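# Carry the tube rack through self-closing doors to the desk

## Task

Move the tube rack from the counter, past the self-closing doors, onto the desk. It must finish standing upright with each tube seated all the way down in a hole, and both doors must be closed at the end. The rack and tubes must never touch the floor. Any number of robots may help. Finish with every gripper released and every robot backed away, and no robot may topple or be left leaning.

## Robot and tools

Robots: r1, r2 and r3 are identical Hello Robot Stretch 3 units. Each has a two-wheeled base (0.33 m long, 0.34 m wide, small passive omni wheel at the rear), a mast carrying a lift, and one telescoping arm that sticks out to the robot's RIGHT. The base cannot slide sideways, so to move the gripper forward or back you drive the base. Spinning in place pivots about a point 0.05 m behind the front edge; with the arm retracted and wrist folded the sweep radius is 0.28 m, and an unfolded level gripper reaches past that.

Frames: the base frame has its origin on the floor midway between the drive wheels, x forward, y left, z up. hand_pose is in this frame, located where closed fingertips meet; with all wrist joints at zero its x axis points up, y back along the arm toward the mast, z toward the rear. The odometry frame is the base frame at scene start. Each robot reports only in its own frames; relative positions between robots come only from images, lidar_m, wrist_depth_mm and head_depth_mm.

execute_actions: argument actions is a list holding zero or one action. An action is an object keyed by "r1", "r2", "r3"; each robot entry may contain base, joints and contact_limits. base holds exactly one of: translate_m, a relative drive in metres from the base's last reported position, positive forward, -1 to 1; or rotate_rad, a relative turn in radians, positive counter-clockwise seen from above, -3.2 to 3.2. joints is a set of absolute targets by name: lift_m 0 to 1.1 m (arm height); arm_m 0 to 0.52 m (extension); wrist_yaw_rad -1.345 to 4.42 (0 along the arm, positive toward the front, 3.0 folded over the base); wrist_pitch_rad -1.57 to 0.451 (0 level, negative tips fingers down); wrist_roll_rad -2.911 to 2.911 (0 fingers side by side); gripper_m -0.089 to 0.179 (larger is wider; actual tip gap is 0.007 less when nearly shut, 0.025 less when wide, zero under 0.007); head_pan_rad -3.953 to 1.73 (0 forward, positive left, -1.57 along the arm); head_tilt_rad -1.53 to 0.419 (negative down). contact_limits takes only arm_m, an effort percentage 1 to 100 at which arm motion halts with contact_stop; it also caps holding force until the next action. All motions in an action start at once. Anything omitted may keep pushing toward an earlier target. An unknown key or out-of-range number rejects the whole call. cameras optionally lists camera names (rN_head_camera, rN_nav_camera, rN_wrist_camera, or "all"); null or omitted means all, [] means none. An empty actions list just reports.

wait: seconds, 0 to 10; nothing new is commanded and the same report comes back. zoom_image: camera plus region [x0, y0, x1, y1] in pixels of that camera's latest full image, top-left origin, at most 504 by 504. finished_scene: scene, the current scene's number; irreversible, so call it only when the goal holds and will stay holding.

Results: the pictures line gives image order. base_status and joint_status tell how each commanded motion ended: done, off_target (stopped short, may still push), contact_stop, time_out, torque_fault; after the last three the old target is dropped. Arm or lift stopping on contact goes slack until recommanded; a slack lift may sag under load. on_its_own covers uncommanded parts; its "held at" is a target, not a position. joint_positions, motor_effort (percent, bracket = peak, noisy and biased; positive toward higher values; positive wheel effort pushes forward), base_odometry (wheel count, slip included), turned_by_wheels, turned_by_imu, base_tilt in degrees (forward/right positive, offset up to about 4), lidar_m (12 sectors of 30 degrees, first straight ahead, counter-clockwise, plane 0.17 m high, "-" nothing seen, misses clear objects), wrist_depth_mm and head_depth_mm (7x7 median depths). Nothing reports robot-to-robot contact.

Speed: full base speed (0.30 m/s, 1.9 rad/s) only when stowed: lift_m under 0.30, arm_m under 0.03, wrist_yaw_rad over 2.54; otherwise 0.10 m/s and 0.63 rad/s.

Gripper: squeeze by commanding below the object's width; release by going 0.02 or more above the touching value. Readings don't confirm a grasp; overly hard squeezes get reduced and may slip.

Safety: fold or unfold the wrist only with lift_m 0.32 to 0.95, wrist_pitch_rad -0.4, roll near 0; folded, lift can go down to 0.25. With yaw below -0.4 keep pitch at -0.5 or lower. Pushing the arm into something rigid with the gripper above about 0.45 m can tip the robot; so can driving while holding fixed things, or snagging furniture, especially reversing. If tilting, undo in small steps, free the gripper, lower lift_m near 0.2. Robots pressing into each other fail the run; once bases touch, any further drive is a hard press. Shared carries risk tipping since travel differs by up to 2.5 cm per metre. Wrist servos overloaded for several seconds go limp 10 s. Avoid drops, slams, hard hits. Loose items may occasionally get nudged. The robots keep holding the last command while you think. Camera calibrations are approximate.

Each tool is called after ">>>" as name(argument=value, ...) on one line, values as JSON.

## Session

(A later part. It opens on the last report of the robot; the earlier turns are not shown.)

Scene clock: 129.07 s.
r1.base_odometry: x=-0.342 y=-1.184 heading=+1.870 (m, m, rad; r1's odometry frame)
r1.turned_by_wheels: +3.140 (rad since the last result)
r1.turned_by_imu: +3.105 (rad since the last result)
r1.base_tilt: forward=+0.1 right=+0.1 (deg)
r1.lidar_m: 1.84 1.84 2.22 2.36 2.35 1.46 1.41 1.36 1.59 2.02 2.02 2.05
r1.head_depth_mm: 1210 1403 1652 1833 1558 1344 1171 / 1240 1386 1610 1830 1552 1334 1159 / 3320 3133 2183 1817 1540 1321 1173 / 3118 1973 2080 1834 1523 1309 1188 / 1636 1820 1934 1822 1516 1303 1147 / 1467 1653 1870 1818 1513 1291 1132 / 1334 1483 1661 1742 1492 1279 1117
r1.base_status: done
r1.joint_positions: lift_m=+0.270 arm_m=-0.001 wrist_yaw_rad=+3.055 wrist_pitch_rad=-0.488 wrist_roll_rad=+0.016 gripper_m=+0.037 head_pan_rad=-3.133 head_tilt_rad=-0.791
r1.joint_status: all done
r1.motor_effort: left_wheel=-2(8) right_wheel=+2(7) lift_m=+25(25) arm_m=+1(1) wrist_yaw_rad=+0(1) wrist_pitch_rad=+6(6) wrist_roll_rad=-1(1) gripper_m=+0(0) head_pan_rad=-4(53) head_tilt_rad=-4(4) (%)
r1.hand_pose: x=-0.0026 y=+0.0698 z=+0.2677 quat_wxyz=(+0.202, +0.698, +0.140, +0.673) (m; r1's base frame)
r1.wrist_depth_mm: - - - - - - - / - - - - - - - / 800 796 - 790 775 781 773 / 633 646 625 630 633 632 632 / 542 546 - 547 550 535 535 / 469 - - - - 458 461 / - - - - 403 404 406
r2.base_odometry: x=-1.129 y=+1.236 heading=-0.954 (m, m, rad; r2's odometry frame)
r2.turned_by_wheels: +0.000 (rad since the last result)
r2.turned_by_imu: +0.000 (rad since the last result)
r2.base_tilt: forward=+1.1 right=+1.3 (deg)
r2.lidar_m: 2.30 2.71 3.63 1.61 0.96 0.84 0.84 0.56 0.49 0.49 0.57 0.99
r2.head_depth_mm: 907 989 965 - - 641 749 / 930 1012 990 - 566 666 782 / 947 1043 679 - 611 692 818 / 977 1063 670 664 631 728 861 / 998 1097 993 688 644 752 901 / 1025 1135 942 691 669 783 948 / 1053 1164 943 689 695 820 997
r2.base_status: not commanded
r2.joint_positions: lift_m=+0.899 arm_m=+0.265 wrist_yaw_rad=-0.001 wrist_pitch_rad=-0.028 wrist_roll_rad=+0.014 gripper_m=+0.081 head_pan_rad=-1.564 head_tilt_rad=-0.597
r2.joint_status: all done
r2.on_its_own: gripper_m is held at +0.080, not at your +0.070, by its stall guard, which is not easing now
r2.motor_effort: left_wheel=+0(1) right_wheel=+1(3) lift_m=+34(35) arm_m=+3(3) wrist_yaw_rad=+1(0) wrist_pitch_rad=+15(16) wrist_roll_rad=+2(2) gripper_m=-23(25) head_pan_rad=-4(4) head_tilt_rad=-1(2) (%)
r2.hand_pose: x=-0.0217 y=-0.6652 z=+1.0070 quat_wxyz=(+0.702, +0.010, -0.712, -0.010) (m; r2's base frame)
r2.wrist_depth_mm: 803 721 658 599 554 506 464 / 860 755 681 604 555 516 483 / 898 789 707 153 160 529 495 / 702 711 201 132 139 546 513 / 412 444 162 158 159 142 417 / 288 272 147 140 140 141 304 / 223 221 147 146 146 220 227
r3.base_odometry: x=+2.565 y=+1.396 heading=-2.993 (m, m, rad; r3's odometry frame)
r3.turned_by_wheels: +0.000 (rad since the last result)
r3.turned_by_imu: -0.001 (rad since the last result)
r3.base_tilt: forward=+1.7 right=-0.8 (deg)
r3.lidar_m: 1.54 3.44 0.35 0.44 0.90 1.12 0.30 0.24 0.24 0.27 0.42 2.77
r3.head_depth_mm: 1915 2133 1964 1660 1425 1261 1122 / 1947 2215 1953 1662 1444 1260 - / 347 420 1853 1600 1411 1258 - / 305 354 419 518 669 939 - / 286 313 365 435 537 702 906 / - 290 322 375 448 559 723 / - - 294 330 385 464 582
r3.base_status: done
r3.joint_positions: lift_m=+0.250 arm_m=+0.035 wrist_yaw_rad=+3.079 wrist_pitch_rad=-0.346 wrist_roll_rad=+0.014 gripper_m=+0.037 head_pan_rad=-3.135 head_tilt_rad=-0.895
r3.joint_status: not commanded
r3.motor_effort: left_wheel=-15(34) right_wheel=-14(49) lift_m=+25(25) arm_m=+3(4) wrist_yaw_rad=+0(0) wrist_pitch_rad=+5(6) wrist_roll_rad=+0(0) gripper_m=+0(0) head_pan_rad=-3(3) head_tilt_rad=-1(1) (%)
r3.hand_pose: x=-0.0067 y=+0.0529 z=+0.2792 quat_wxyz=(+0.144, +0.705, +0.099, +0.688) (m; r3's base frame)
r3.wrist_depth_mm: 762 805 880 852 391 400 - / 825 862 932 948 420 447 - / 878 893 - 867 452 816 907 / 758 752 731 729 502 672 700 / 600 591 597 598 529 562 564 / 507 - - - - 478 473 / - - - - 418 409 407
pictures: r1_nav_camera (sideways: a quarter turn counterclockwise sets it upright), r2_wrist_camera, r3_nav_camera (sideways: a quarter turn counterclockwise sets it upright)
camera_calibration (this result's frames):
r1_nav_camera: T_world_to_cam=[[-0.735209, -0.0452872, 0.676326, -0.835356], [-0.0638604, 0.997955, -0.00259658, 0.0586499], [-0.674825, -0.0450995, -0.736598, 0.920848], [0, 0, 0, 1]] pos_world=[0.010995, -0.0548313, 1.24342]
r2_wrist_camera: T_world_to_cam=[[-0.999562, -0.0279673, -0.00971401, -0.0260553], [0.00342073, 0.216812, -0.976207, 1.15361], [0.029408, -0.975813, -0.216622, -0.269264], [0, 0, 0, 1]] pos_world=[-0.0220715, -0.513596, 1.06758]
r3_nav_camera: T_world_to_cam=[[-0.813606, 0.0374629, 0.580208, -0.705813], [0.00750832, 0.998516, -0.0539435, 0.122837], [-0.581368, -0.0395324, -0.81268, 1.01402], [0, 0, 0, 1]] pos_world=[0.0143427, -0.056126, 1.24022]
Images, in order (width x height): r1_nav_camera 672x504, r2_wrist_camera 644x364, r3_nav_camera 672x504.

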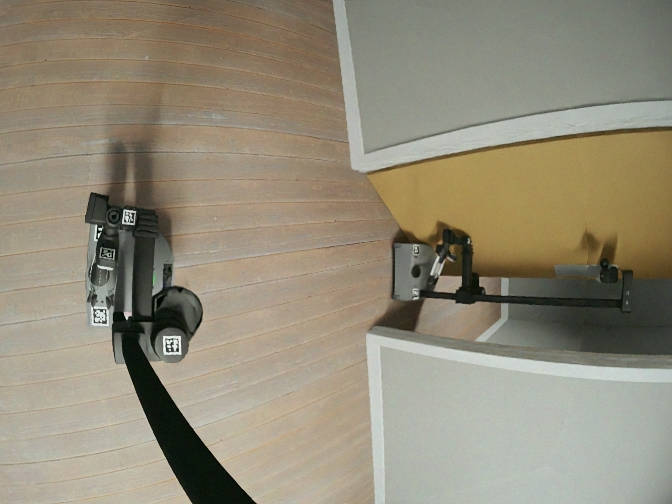

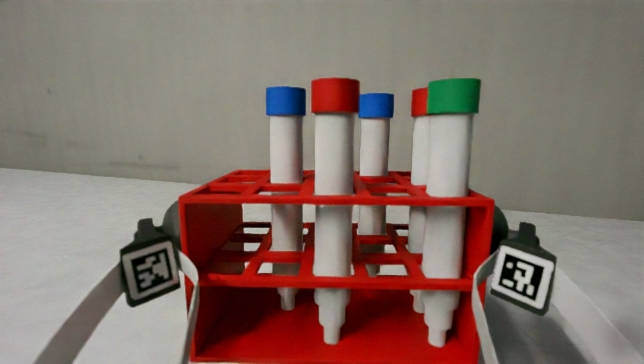

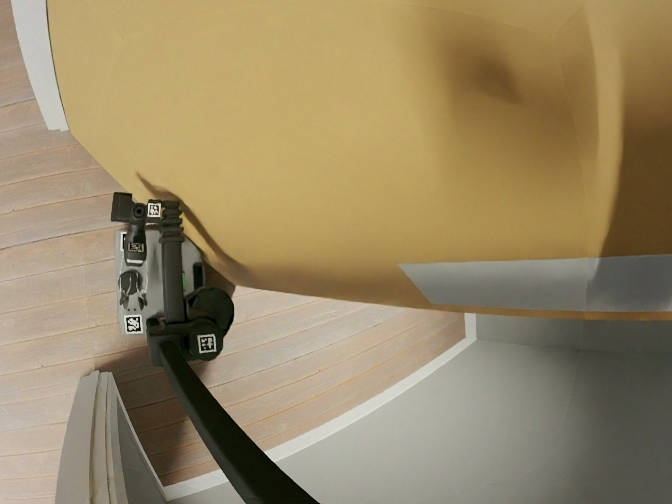

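>>> execute_actions(actions=[{"r2":{"joints":{"arm_m":0.01}},"r3":{"base":{"rotate_rad":0.5},"joints":{"arm_m":0.0}},"r1":{"base":{"translate_m":-0.7}}}], cameras=[])

>>> execute_actions(actions=[{"r2":{"base":{"rotate_rad":0.6},"joints":{"wrist_yaw_rad":1.57,"head_pan_rad":0}},"r3":{"base":{"translate_m":-0.3}}}], cameras=["r3_nav_camera","r1_nav_camera"])

>>> execute_actions(actions=[{"r2":{"base":{"translate_m":0.25}},"r3":{"base":{"rotate_rad":0.5},"joints":{"head_pan_rad":-3.9}}}], cameras=["r3_nav_camera","r1_nav_camera","r2_wrist_camera"])

Scene clock: 146.07 s.
r1.base_odometry: x=-0.136 y=-1.853 heading=+1.870 (m, m, rad; r1's odometry frame)
r1.turned_by_wheels: +0.000 (rad since the last result)
r1.turned_by_imu: +0.002 (rad since the last result)
r1.base_tilt: forward=+0.2 right=+0.1 (deg)
r1.lidar_m: 2.52 2.53 2.48 2.16 1.13 0.74 0.88 0.87 0.81 1.45 2.16 2.61
r1.head_depth_mm: 1833 745 784 907 1178 1342 1165 / 2321 2376 2265 1005 1146 1317 1158 / 2672 2925 2313 1856 1537 1322 1169 / 2507 2689 2082 1699 1485 1320 1185 / 1137 1297 1400 1343 1419 1298 1149 / 1012 1137 1290 1227 1423 1299 1122 / 909 1007 1140 1291 1425 1280 1121
r1.base_status: done
r1.joint_positions: lift_m=+0.270 arm_m=-0.001 wrist_yaw_rad=+3.055 wrist_pitch_rad=-0.488 wrist_roll_rad=+0.016 gripper_m=+0.037 head_pan_rad=-3.133 head_tilt_rad=-0.791
r1.joint_status: not commanded
r1.motor_effort: left_wheel=-2(10) right_wheel=+1(2) lift_m=+25(25) arm_m=+0(0) wrist_yaw_rad=+0(0) wrist_pitch_rad=+6(6) wrist_roll_rad=-1(1) gripper_m=+0(0) head_pan_rad=-4(5) head_tilt_rad=-4(5) (%)
r1.hand_pose: x=-0.0026 y=+0.0698 z=+0.2677 quat_wxyz=(+0.202, +0.698, +0.140, +0.673) (m; r1's base frame)
r1.wrist_depth_mm: - - - - - - - / 989 - - - - - - / 802 798 - 780 791 784 786 / 627 641 643 638 638 629 637 / 536 547 - 541 551 531 529 / 469 - - - - 467 452 / - - - - 399 403 404
r2.base_odometry: x=-1.129 y=+1.236 heading=-0.954 (m, m, rad; r2's odometry frame)
r2.turned_by_wheels: +0.000 (rad since the last result)
r2.turned_by_imu: +0.000 (rad since the last result)
r2.base_tilt: forward=+1.2 right=+1.4 (deg)
r2.lidar_m: 2.30 2.71 3.61 1.61 0.96 0.84 0.84 0.56 0.49 0.49 0.57 0.99
r2.head_depth_mm: 907 992 938 689 558 618 - / 927 1014 939 663 558 647 - / 953 1042 939 440 461 - - / 977 1066 943 433 460 - 882 / 999 1101 942 691 623 758 899 / 1025 1129 943 690 672 785 951 / 1051 1166 944 690 696 822 1001
r2.base_status: not commanded
r2.joint_positions: lift_m=+0.899 arm_m=+0.010 wrist_yaw_rad=-0.001 wrist_pitch_rad=-0.029 wrist_roll_rad=+0.014 gripper_m=+0.081 head_pan_rad=-1.564 head_tilt_rad=-0.597
r2.joint_status: all done
r2.on_its_own: gripper_m is held at +0.080, not at your +0.070, by its stall guard, which is not easing now
r2.motor_effort: left_wheel=+0(0) right_wheel=+1(1) lift_m=+34(34) arm_m=-3(4) wrist_yaw_rad=+0(1) wrist_pitch_rad=+15(15) wrist_roll_rad=+2(2) gripper_m=-23(23) head_pan_rad=-4(3) head_tilt_rad=-2(1) (%)
r2.hand_pose: x=-0.0216 y=-0.4107 z=+1.0068 quat_wxyz=(+0.702, +0.010, -0.712, -0.011) (m; r2's base frame)
r2.wrist_depth_mm: - - 914 831 773 716 654 / - - 946 824 782 719 673 / - - - 152 161 734 682 / 719 718 200 132 139 733 676 / 407 451 162 157 159 143 420 / 360 317 146 139 140 141 305 / 423 360 146 146 146 225 225
r3.base_odometry: x=+2.565 y=+1.396 heading=-2.493 (m, m, rad; r3's odometry frame)
r3.turned_by_wheels: +0.499 (rad since the last result)
r3.turned_by_imu: +0.478 (rad since the last result)
r3.base_tilt: forward=+1.7 right=-0.8 (deg)
r3.lidar_m: 0.86 0.35 0.37 0.89 1.08 0.35 0.27 0.27 0.28 0.41 2.71 0.85
r3.head_depth_mm: 287 321 391 509 1353 1266 1127 / - 304 367 466 638 1058 - / - 296 345 430 571 829 - / - 288 325 400 520 741 - / - - 308 374 476 654 915 / - - 298 350 437 586 866 / - - 290 330 406 533 767
r3.base_status: done
r3.joint_positions: lift_m=+0.250 arm_m=+0.001 wrist_yaw_rad=+3.079 wrist_pitch_rad=-0.346 wrist_roll_rad=+0.014 gripper_m=+0.037 head_pan_rad=-3.135 head_tilt_rad=-0.895
r3.joint_status: all done
r3.on_its_own: left_wheel is at rest, and its effort (-29) is outside its rest range (-18 to +18)
r3.motor_effort: left_wheel=-29(37) right_wheel=-2(18) lift_m=+25(25) arm_m=-3(4) wrist_yaw_rad=+1(1) wrist_pitch_rad=+6(5) wrist_roll_rad=+0(0) gripper_m=+0(0) head_pan_rad=-3(3) head_tilt_rad=-1(2) (%)
r3.hand_pose: x=-0.0067 y=+0.0868 z=+0.2792 quat_wxyz=(+0.144, +0.705, +0.099, +0.688) (m; r3's base frame)
r3.wrist_depth_mm: - - 934 880 838 739 350 / - - - 951 896 679 314 / - - 977 967 915 641 319 / 759 738 - 730 725 557 338 / 610 595 - 577 598 523 366 / 501 513 - - - 452 393 / 444 - - - 414 414 409
pictures: none
No camera images: the call's "cameras" was empty. Leave "cameras" out to get every camera's image.

Scene clock: 148.53 s.
r1.base_odometry: x=-0.136 y=-1.853 heading=+1.870 (m, m, rad; r1's odometry frame)
r1.turned_by_wheels: +0.000 (rad since the last result)
r1.turned_by_imu: +0.001 (rad since the last result)
r1.base_tilt: forward=+0.2 right=+0.2 (deg)
r1.lidar_m: 2.52 2.54 2.48 2.15 1.13 0.73 1.17 0.88 0.81 1.45 2.16 2.60
r1.head_depth_mm: 1829 741 784 907 1187 1336 1169 / 2305 2388 2254 1006 1144 1314 1159 / 2660 2927 2333 1859 1541 1322 1175 / 2664 2924 2286 1832 1526 1314 1191 / 2561 2780 1578 1669 1516 1309 1145 / 2634 2847 1615 1581 1496 1290 1130 / 1262 1356 1409 1572 1491 1275 1123
r1.base_status: not commanded
r1.joint_positions: lift_m=+0.270 arm_m=-0.001 wrist_yaw_rad=+3.055 wrist_pitch_rad=-0.488 wrist_roll_rad=+0.016 gripper_m=+0.037 head_pan_rad=-3.133 head_tilt_rad=-0.791
r1.joint_status: not commanded
r1.motor_effort: left_wheel=-2(1) right_wheel=+1(2) lift_m=+25(25) arm_m=+0(0) wrist_yaw_rad=+0(1) wrist_pitch_rad=+6(6) wrist_roll_rad=-1(1) gripper_m=+0(1) head_pan_rad=-4(4) head_tilt_rad=-5(4) (%)
r1.hand_pose: x=-0.0026 y=+0.0698 z=+0.2677 quat_wxyz=(+0.202, +0.698, +0.140, +0.673) (m; r1's base frame)
r1.wrist_depth_mm: - - - - - - - / 952 - - - 998 - - / 797 783 - 770 774 782 776 / 645 642 635 637 637 632 635 / 537 540 - 550 553 532 539 / 478 - - - - 462 457 / - - - - 403 400 397
r2.base_odometry: x=-1.129 y=+1.236 heading=-0.354 (m, m, rad; r2's odometry frame)
r2.turned_by_wheels: +0.600 (rad since the last result)
r2.turned_by_imu: +0.606 (rad since the last result)
r2.base_tilt: forward=+1.1 right=+1.3 (deg)
r2.lidar_m: 2.86 3.63 1.43 0.92 0.84 0.85 0.54 0.49 0.49 0.59 1.16 2.32
r2.head_depth_mm: 2316 2490 2683 2320 1833 322 311 / 2550 2708 2881 2308 1829 1505 1228 / 2762 2981 3111 2303 1829 1515 1290 / 3035 3363 3182 2319 1838 1513 1283 / 3382 3833 3166 2308 1825 1513 1281 / 3593 3947 3135 2313 1830 1510 1290 / 3412 3682 3171 2306 1827 1506 1285
r2.base_status: done
r2.joint_positions: lift_m=+0.899 arm_m=+0.010 wrist_yaw_rad=+1.568 wrist_pitch_rad=-0.029 wrist_roll_rad=+0.014 gripper_m=+0.081 head_pan_rad=-0.007 head_tilt_rad=-0.597
r2.joint_status: all done
r2.on_its_own: gripper_m is held at +0.080, not at your +0.070, by its stall guard, which is not easing now
r2.motor_effort: left_wheel=-1(5) right_wheel=+2(6) lift_m=+34(34) arm_m=-3(3) wrist_yaw_rad=+2(5) wrist_pitch_rad=+15(15) wrist_roll_rad=+2(2) gripper_m=-23(23) head_pan_rad=+4(59) head_tilt_rad=-1(1) (%)
r2.hand_pose: x=+0.2341 y=-0.1560 z=+1.0068 quat_wxyz=(+0.505, +0.510, -0.497, +0.489) (m; r2's base frame)
r2.wrist_depth_mm: - - - - - - - / - - - - - - - / - - - 152 159 - - / - - 164 133 137 - - / - - 162 158 158 142 - / - - 146 140 140 141 - / - - 147 147 145 - -
r3.base_odometry: x=+2.804 y=+1.577 heading=-2.494 (m, m, rad; r3's odometry frame)
r3.turned_by_wheels: +0.000 (rad since the last result)
r3.turned_by_imu: -0.001 (rad since the last result)
r3.base_tilt: forward=+1.7 right=-0.7 (deg)
r3.lidar_m: 1.14 0.60 0.99 0.99 1.20 1.79 0.29 0.25 0.25 0.28 0.47 1.17
r3.head_depth_mm: 1626 1860 1974 1659 1433 1258 1126 / 1687 1958 1977 1671 1431 1260 - / 1638 1893 1916 1619 1438 1258 - / 295 334 397 491 634 894 - / - 300 349 417 520 687 892 / - 288 313 367 441 556 750 / - - 291 327 385 469 598
r3.base_status: done
r3.joint_positions: lift_m=+0.250 arm_m=+0.001 wrist_yaw_rad=+3.079 wrist_pitch_rad=-0.346 wrist_roll_rad=+0.014 gripper_m=+0.037 head_pan_rad=-3.135 head_tilt_rad=-0.895
r3.joint_status: not commanded
r3.motor_effort: left_wheel=-13(34) right_wheel=-5(41) lift_m=+25(25) arm_m=-3(3) wrist_yaw_rad=+1(0) wrist_pitch_rad=+6(6) wrist_roll_rad=+0(0) gripper_m=+0(0) head_pan_rad=-3(2) head_tilt_rad=-2(2) (%)
r3.hand_pose: x=-0.0067 y=+0.0868 z=+0.2792 quat_wxyz=(+0.144, +0.705, +0.099, +0.688) (m; r3's base frame)
r3.wrist_depth_mm: - - - 983 915 859 819 / - - - - 995 912 840 / - - 981 969 949 911 807 / 765 754 - 729 716 712 693 / 608 592 - 574 599 562 565 / 495 510 - - - 480 475 / 445 - - - 411 409 407
pictures: r1_nav_camera (sideways: a quarter turn counterclockwise sets it upright), r3_nav_camera (sideways: a quarter turn counterclockwise sets it upright)
camera_calibration (this result's frames):
r1_nav_camera: T_world_to_cam=[[-0.735229, -0.0452872, 0.676305, -0.835329], [-0.0638601, 0.997955, -0.00259816, 0.058652], [-0.674804, -0.0450991, -0.736617, 0.920872], [0, 0, 0, 1]] pos_world=[0.0109966, -0.0548312, 1.24342]
r3_nav_camera: T_world_to_cam=[[-0.813606, 0.0374629, 0.580208, -0.705813], [0.00750833, 0.998516, -0.0539435, 0.122837], [-0.581368, -0.0395324, -0.81268, 1.01402], [0, 0, 0, 1]] pos_world=[0.0143427, -0.056126, 1.24022]
Images, in order (width x height): r1_nav_camera 672x504, r3_nav_camera 672x504.

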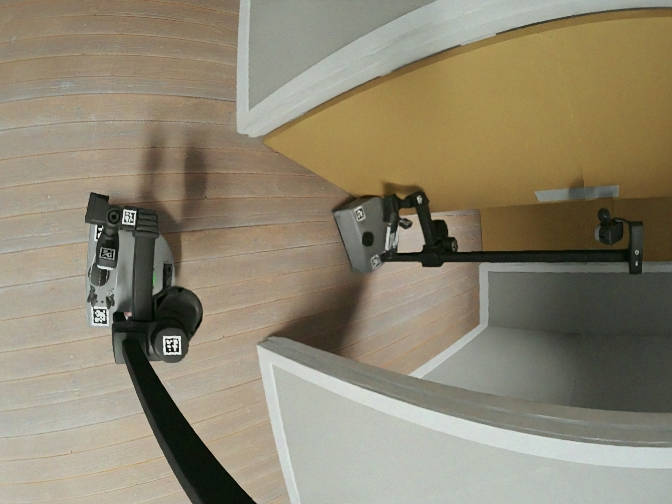

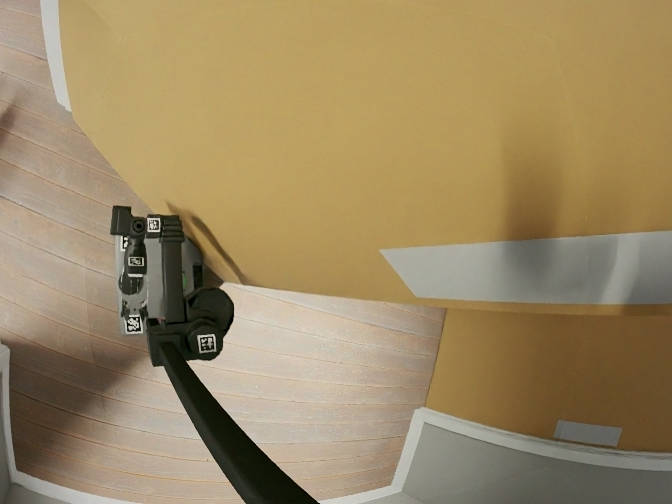

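Scene clock: 152.27 s.
r1.base_odometry: x=-0.136 y=-1.853 heading=+1.870 (m, m, rad; r1's odometry frame)
r1.turned_by_wheels: +0.000 (rad since the last result)
r1.turned_by_imu: +0.001 (rad since the last result)
r1.base_tilt: forward=+0.2 right=+0.1 (deg)
r1.lidar_m: 2.53 2.54 2.48 2.15 1.12 0.74 1.16 0.88 0.81 1.45 2.15 2.60
r1.head_depth_mm: 1827 743 784 907 1185 1341 1170 / 2304 2368 2258 1002 1146 1317 1154 / 2689 2926 2306 1869 1536 1315 1168 / 2659 2962 2300 1826 1544 1317 1183 / 2681 2866 2136 1694 1517 1299 1148 / 2557 2794 1473 1539 1503 1298 1130 / 1326 1405 1447 1574 1503 1282 1125
r1.base_status: not commanded
r1.joint_positions: lift_m=+0.270 arm_m=-0.001 wrist_yaw_rad=+3.055 wrist_pitch_rad=-0.488 wrist_roll_rad=+0.016 gripper_m=+0.037 head_pan_rad=-3.133 head_tilt_rad=-0.791
r1.joint_status: not commanded
r1.motor_effort: left_wheel=-2(1) right_wheel=+1(1) lift_m=+25(25) arm_m=+0(0) wrist_yaw_rad=+1(0) wrist_pitch_rad=+6(6) wrist_roll_rad=+0(0) gripper_m=+0(0) head_pan_rad=-4(4) head_tilt_rad=-4(4) (%)
r1.hand_pose: x=-0.0026 y=+0.0698 z=+0.2677 quat_wxyz=(+0.202, +0.698, +0.140, +0.673) (m; r1's base frame)
r1.wrist_depth_mm: - - - - - - - / 960 - - - - - - / 797 796 - 795 803 789 790 / 652 637 649 628 630 628 627 / 539 546 - 544 533 535 521 / 474 - - - - 455 451 / - - - - 402 404 403
r2.base_odometry: x=-0.894 y=+1.150 heading=-0.354 (m, m, rad; r2's odometry frame)
r2.turned_by_wheels: +0.000 (rad since the last result)
r2.turned_by_imu: +0.001 (rad since the last result)
r2.base_tilt: forward=+1.1 right=+1.3 (deg)
r2.lidar_m: 2.67 3.43 1.70 1.09 1.00 1.01 0.75 0.68 0.68 0.83 2.14 2.15
r2.head_depth_mm: 2182 2346 2505 2312 1822 322 311 / 2381 2549 2754 2311 1829 1501 1232 / 2598 2819 2961 2309 1824 1501 1285 / 2851 3148 3171 2327 1833 1506 1286 / 3204 3548 3184 2322 1832 1516 1284 / 3434 3759 3179 2324 1824 1509 1279 / 3237 3483 3167 2313 1818 1514 1288
r2.base_status: done
r2.joint_positions: lift_m=+0.899 arm_m=+0.010 wrist_yaw_rad=+1.568 wrist_pitch_rad=-0.029 wrist_roll_rad=+0.014 gripper_m=+0.081 head_pan_rad=-0.007 head_tilt_rad=-0.597
r2.joint_status: not commanded
r2.on_its_own: gripper_m is held at +0.080, not at your +0.070, by its stall guard, which is not easing now
r2.motor_effort: left_wheel=-1(3) right_wheel=+2(6) lift_m=+33(34) arm_m=-3(4) wrist_yaw_rad=+2(2) wrist_pitch_rad=+15(15) wrist_roll_rad=+2(2) gripper_m=-23(24) head_pan_rad=+4(5) head_tilt_rad=-1(1) (%)
r2.hand_pose: x=+0.2341 y=-0.1560 z=+1.0068 quat_wxyz=(+0.505, +0.510, -0.497, +0.489) (m; r2's base frame)
r2.wrist_depth_mm: - - - - - - - / - - - - - - - / - - - 151 158 - - / - - 163 133 137 - - / - - 163 158 158 142 - / - - 146 140 139 141 - / - - 146 147 145 - -
r3.base_odometry: x=+2.804 y=+1.577 heading=-1.994 (m, m, rad; r3's odometry frame)
r3.turned_by_wheels: +0.500 (rad since the last result)
r3.turned_by_imu: +0.483 (rad since the last result)
r3.base_tilt: forward=+1.7 right=-0.8 (deg)
r3.lidar_m: 0.60 0.99 0.99 1.17 1.85 0.33 0.27 0.27 0.30 0.46 1.16 1.14
r3.head_depth_mm: - - - - - 1249 1127 / 1666 1902 1981 - - - 1124 / 1695 1955 1973 1664 1432 1278 - / 1715 1985 1969 1675 1444 1264 - / 1714 2010 2000 1674 1408 973 - / 1666 1902 1910 524 605 721 859 / 333 354 391 436 493 565 667
r3.base_status: done
r3.joint_positions: lift_m=+0.250 arm_m=+0.001 wrist_yaw_rad=+3.079 wrist_pitch_rad=-0.346 wrist_roll_rad=+0.014 gripper_m=+0.037 head_pan_rad=-3.893 head_tilt_rad=-0.895
r3.joint_status: all done
r3.on_its_own: left_wheel is at rest, and its effort (-21) is outside its rest range (-18 to +18)
r3.motor_effort: left_wheel=-21(30) right_wheel=-3(14) lift_m=+25(25) arm_m=-3(3) wrist_yaw_rad=+1(0) wrist_pitch_rad=+5(5) wrist_roll_rad=+0(0) gripper_m=+0(0) head_pan_rad=-5(50) head_tilt_rad=-2(2) (%)
r3.hand_pose: x=-0.0067 y=+0.0868 z=+0.2792 quat_wxyz=(+0.144, +0.705, +0.099, +0.688) (m; r3's base frame)
r3.wrist_depth_mm: - - - - - 875 755 / - - - - - 932 789 / - - 982 956 928 904 812 / 755 751 - 736 724 704 700 / 607 602 - 578 590 569 569 / 506 513 - - - 480 476 / 442 - - - 413 413 409
pictures: r1_nav_camera (sideways: a quarter turn counterclockwise sets it upright), r2_wrist_camera, r3_nav_camera (sideways: a quarter turn counterclockwise sets it upright)
camera_calibration (this result's frames):
r1_nav_camera: T_world_to_cam=[[-0.735229, -0.0452872, 0.676305, -0.835329], [-0.0638601, 0.997955, -0.00259815, 0.058652], [-0.674804, -0.0450991, -0.736617, 0.920872], [0, 0, 0, 1]] pos_world=[0.0109966, -0.0548312, 1.24342]
r2_wrist_camera: T_world_to_cam=[[0.0264019, -0.999604, -0.00975567, -0.147782], [-0.217916, 0.00376923, -0.97596, 1.06038], [0.97561, 0.0278932, -0.21773, 0.156209], [0, 0, 0, 1]] pos_world=[0.0825765, -0.156077, 1.06746]
r3_nav_camera: T_world_to_cam=[[-0.56511, 0.586525, 0.580206, -0.707327], [0.691887, 0.719988, -0.0539435, 0.118662], [-0.449381, 0.370953, -0.812681, 1.01322], [0, 0, 0, 1]] pos_world=[-0.0264979, -0.0464268, 1.24022]
Images, in order (width x height): r1_nav_camera 672x504, r2_wrist_camera 644x364, r3_nav_camera 672x504.

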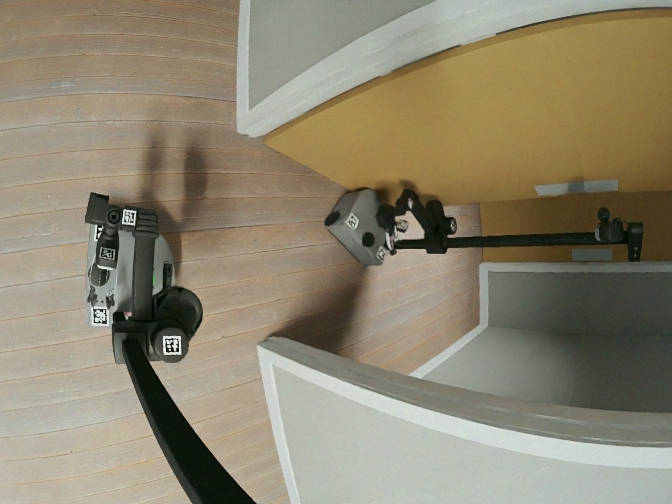

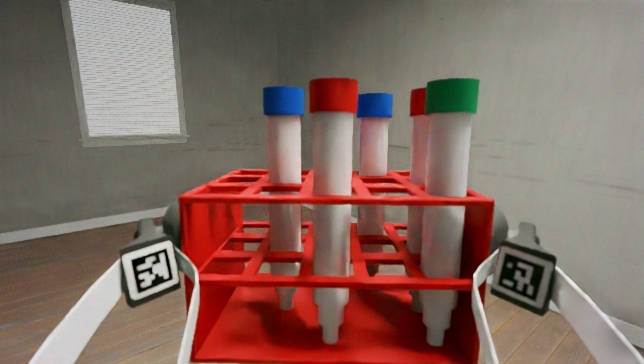

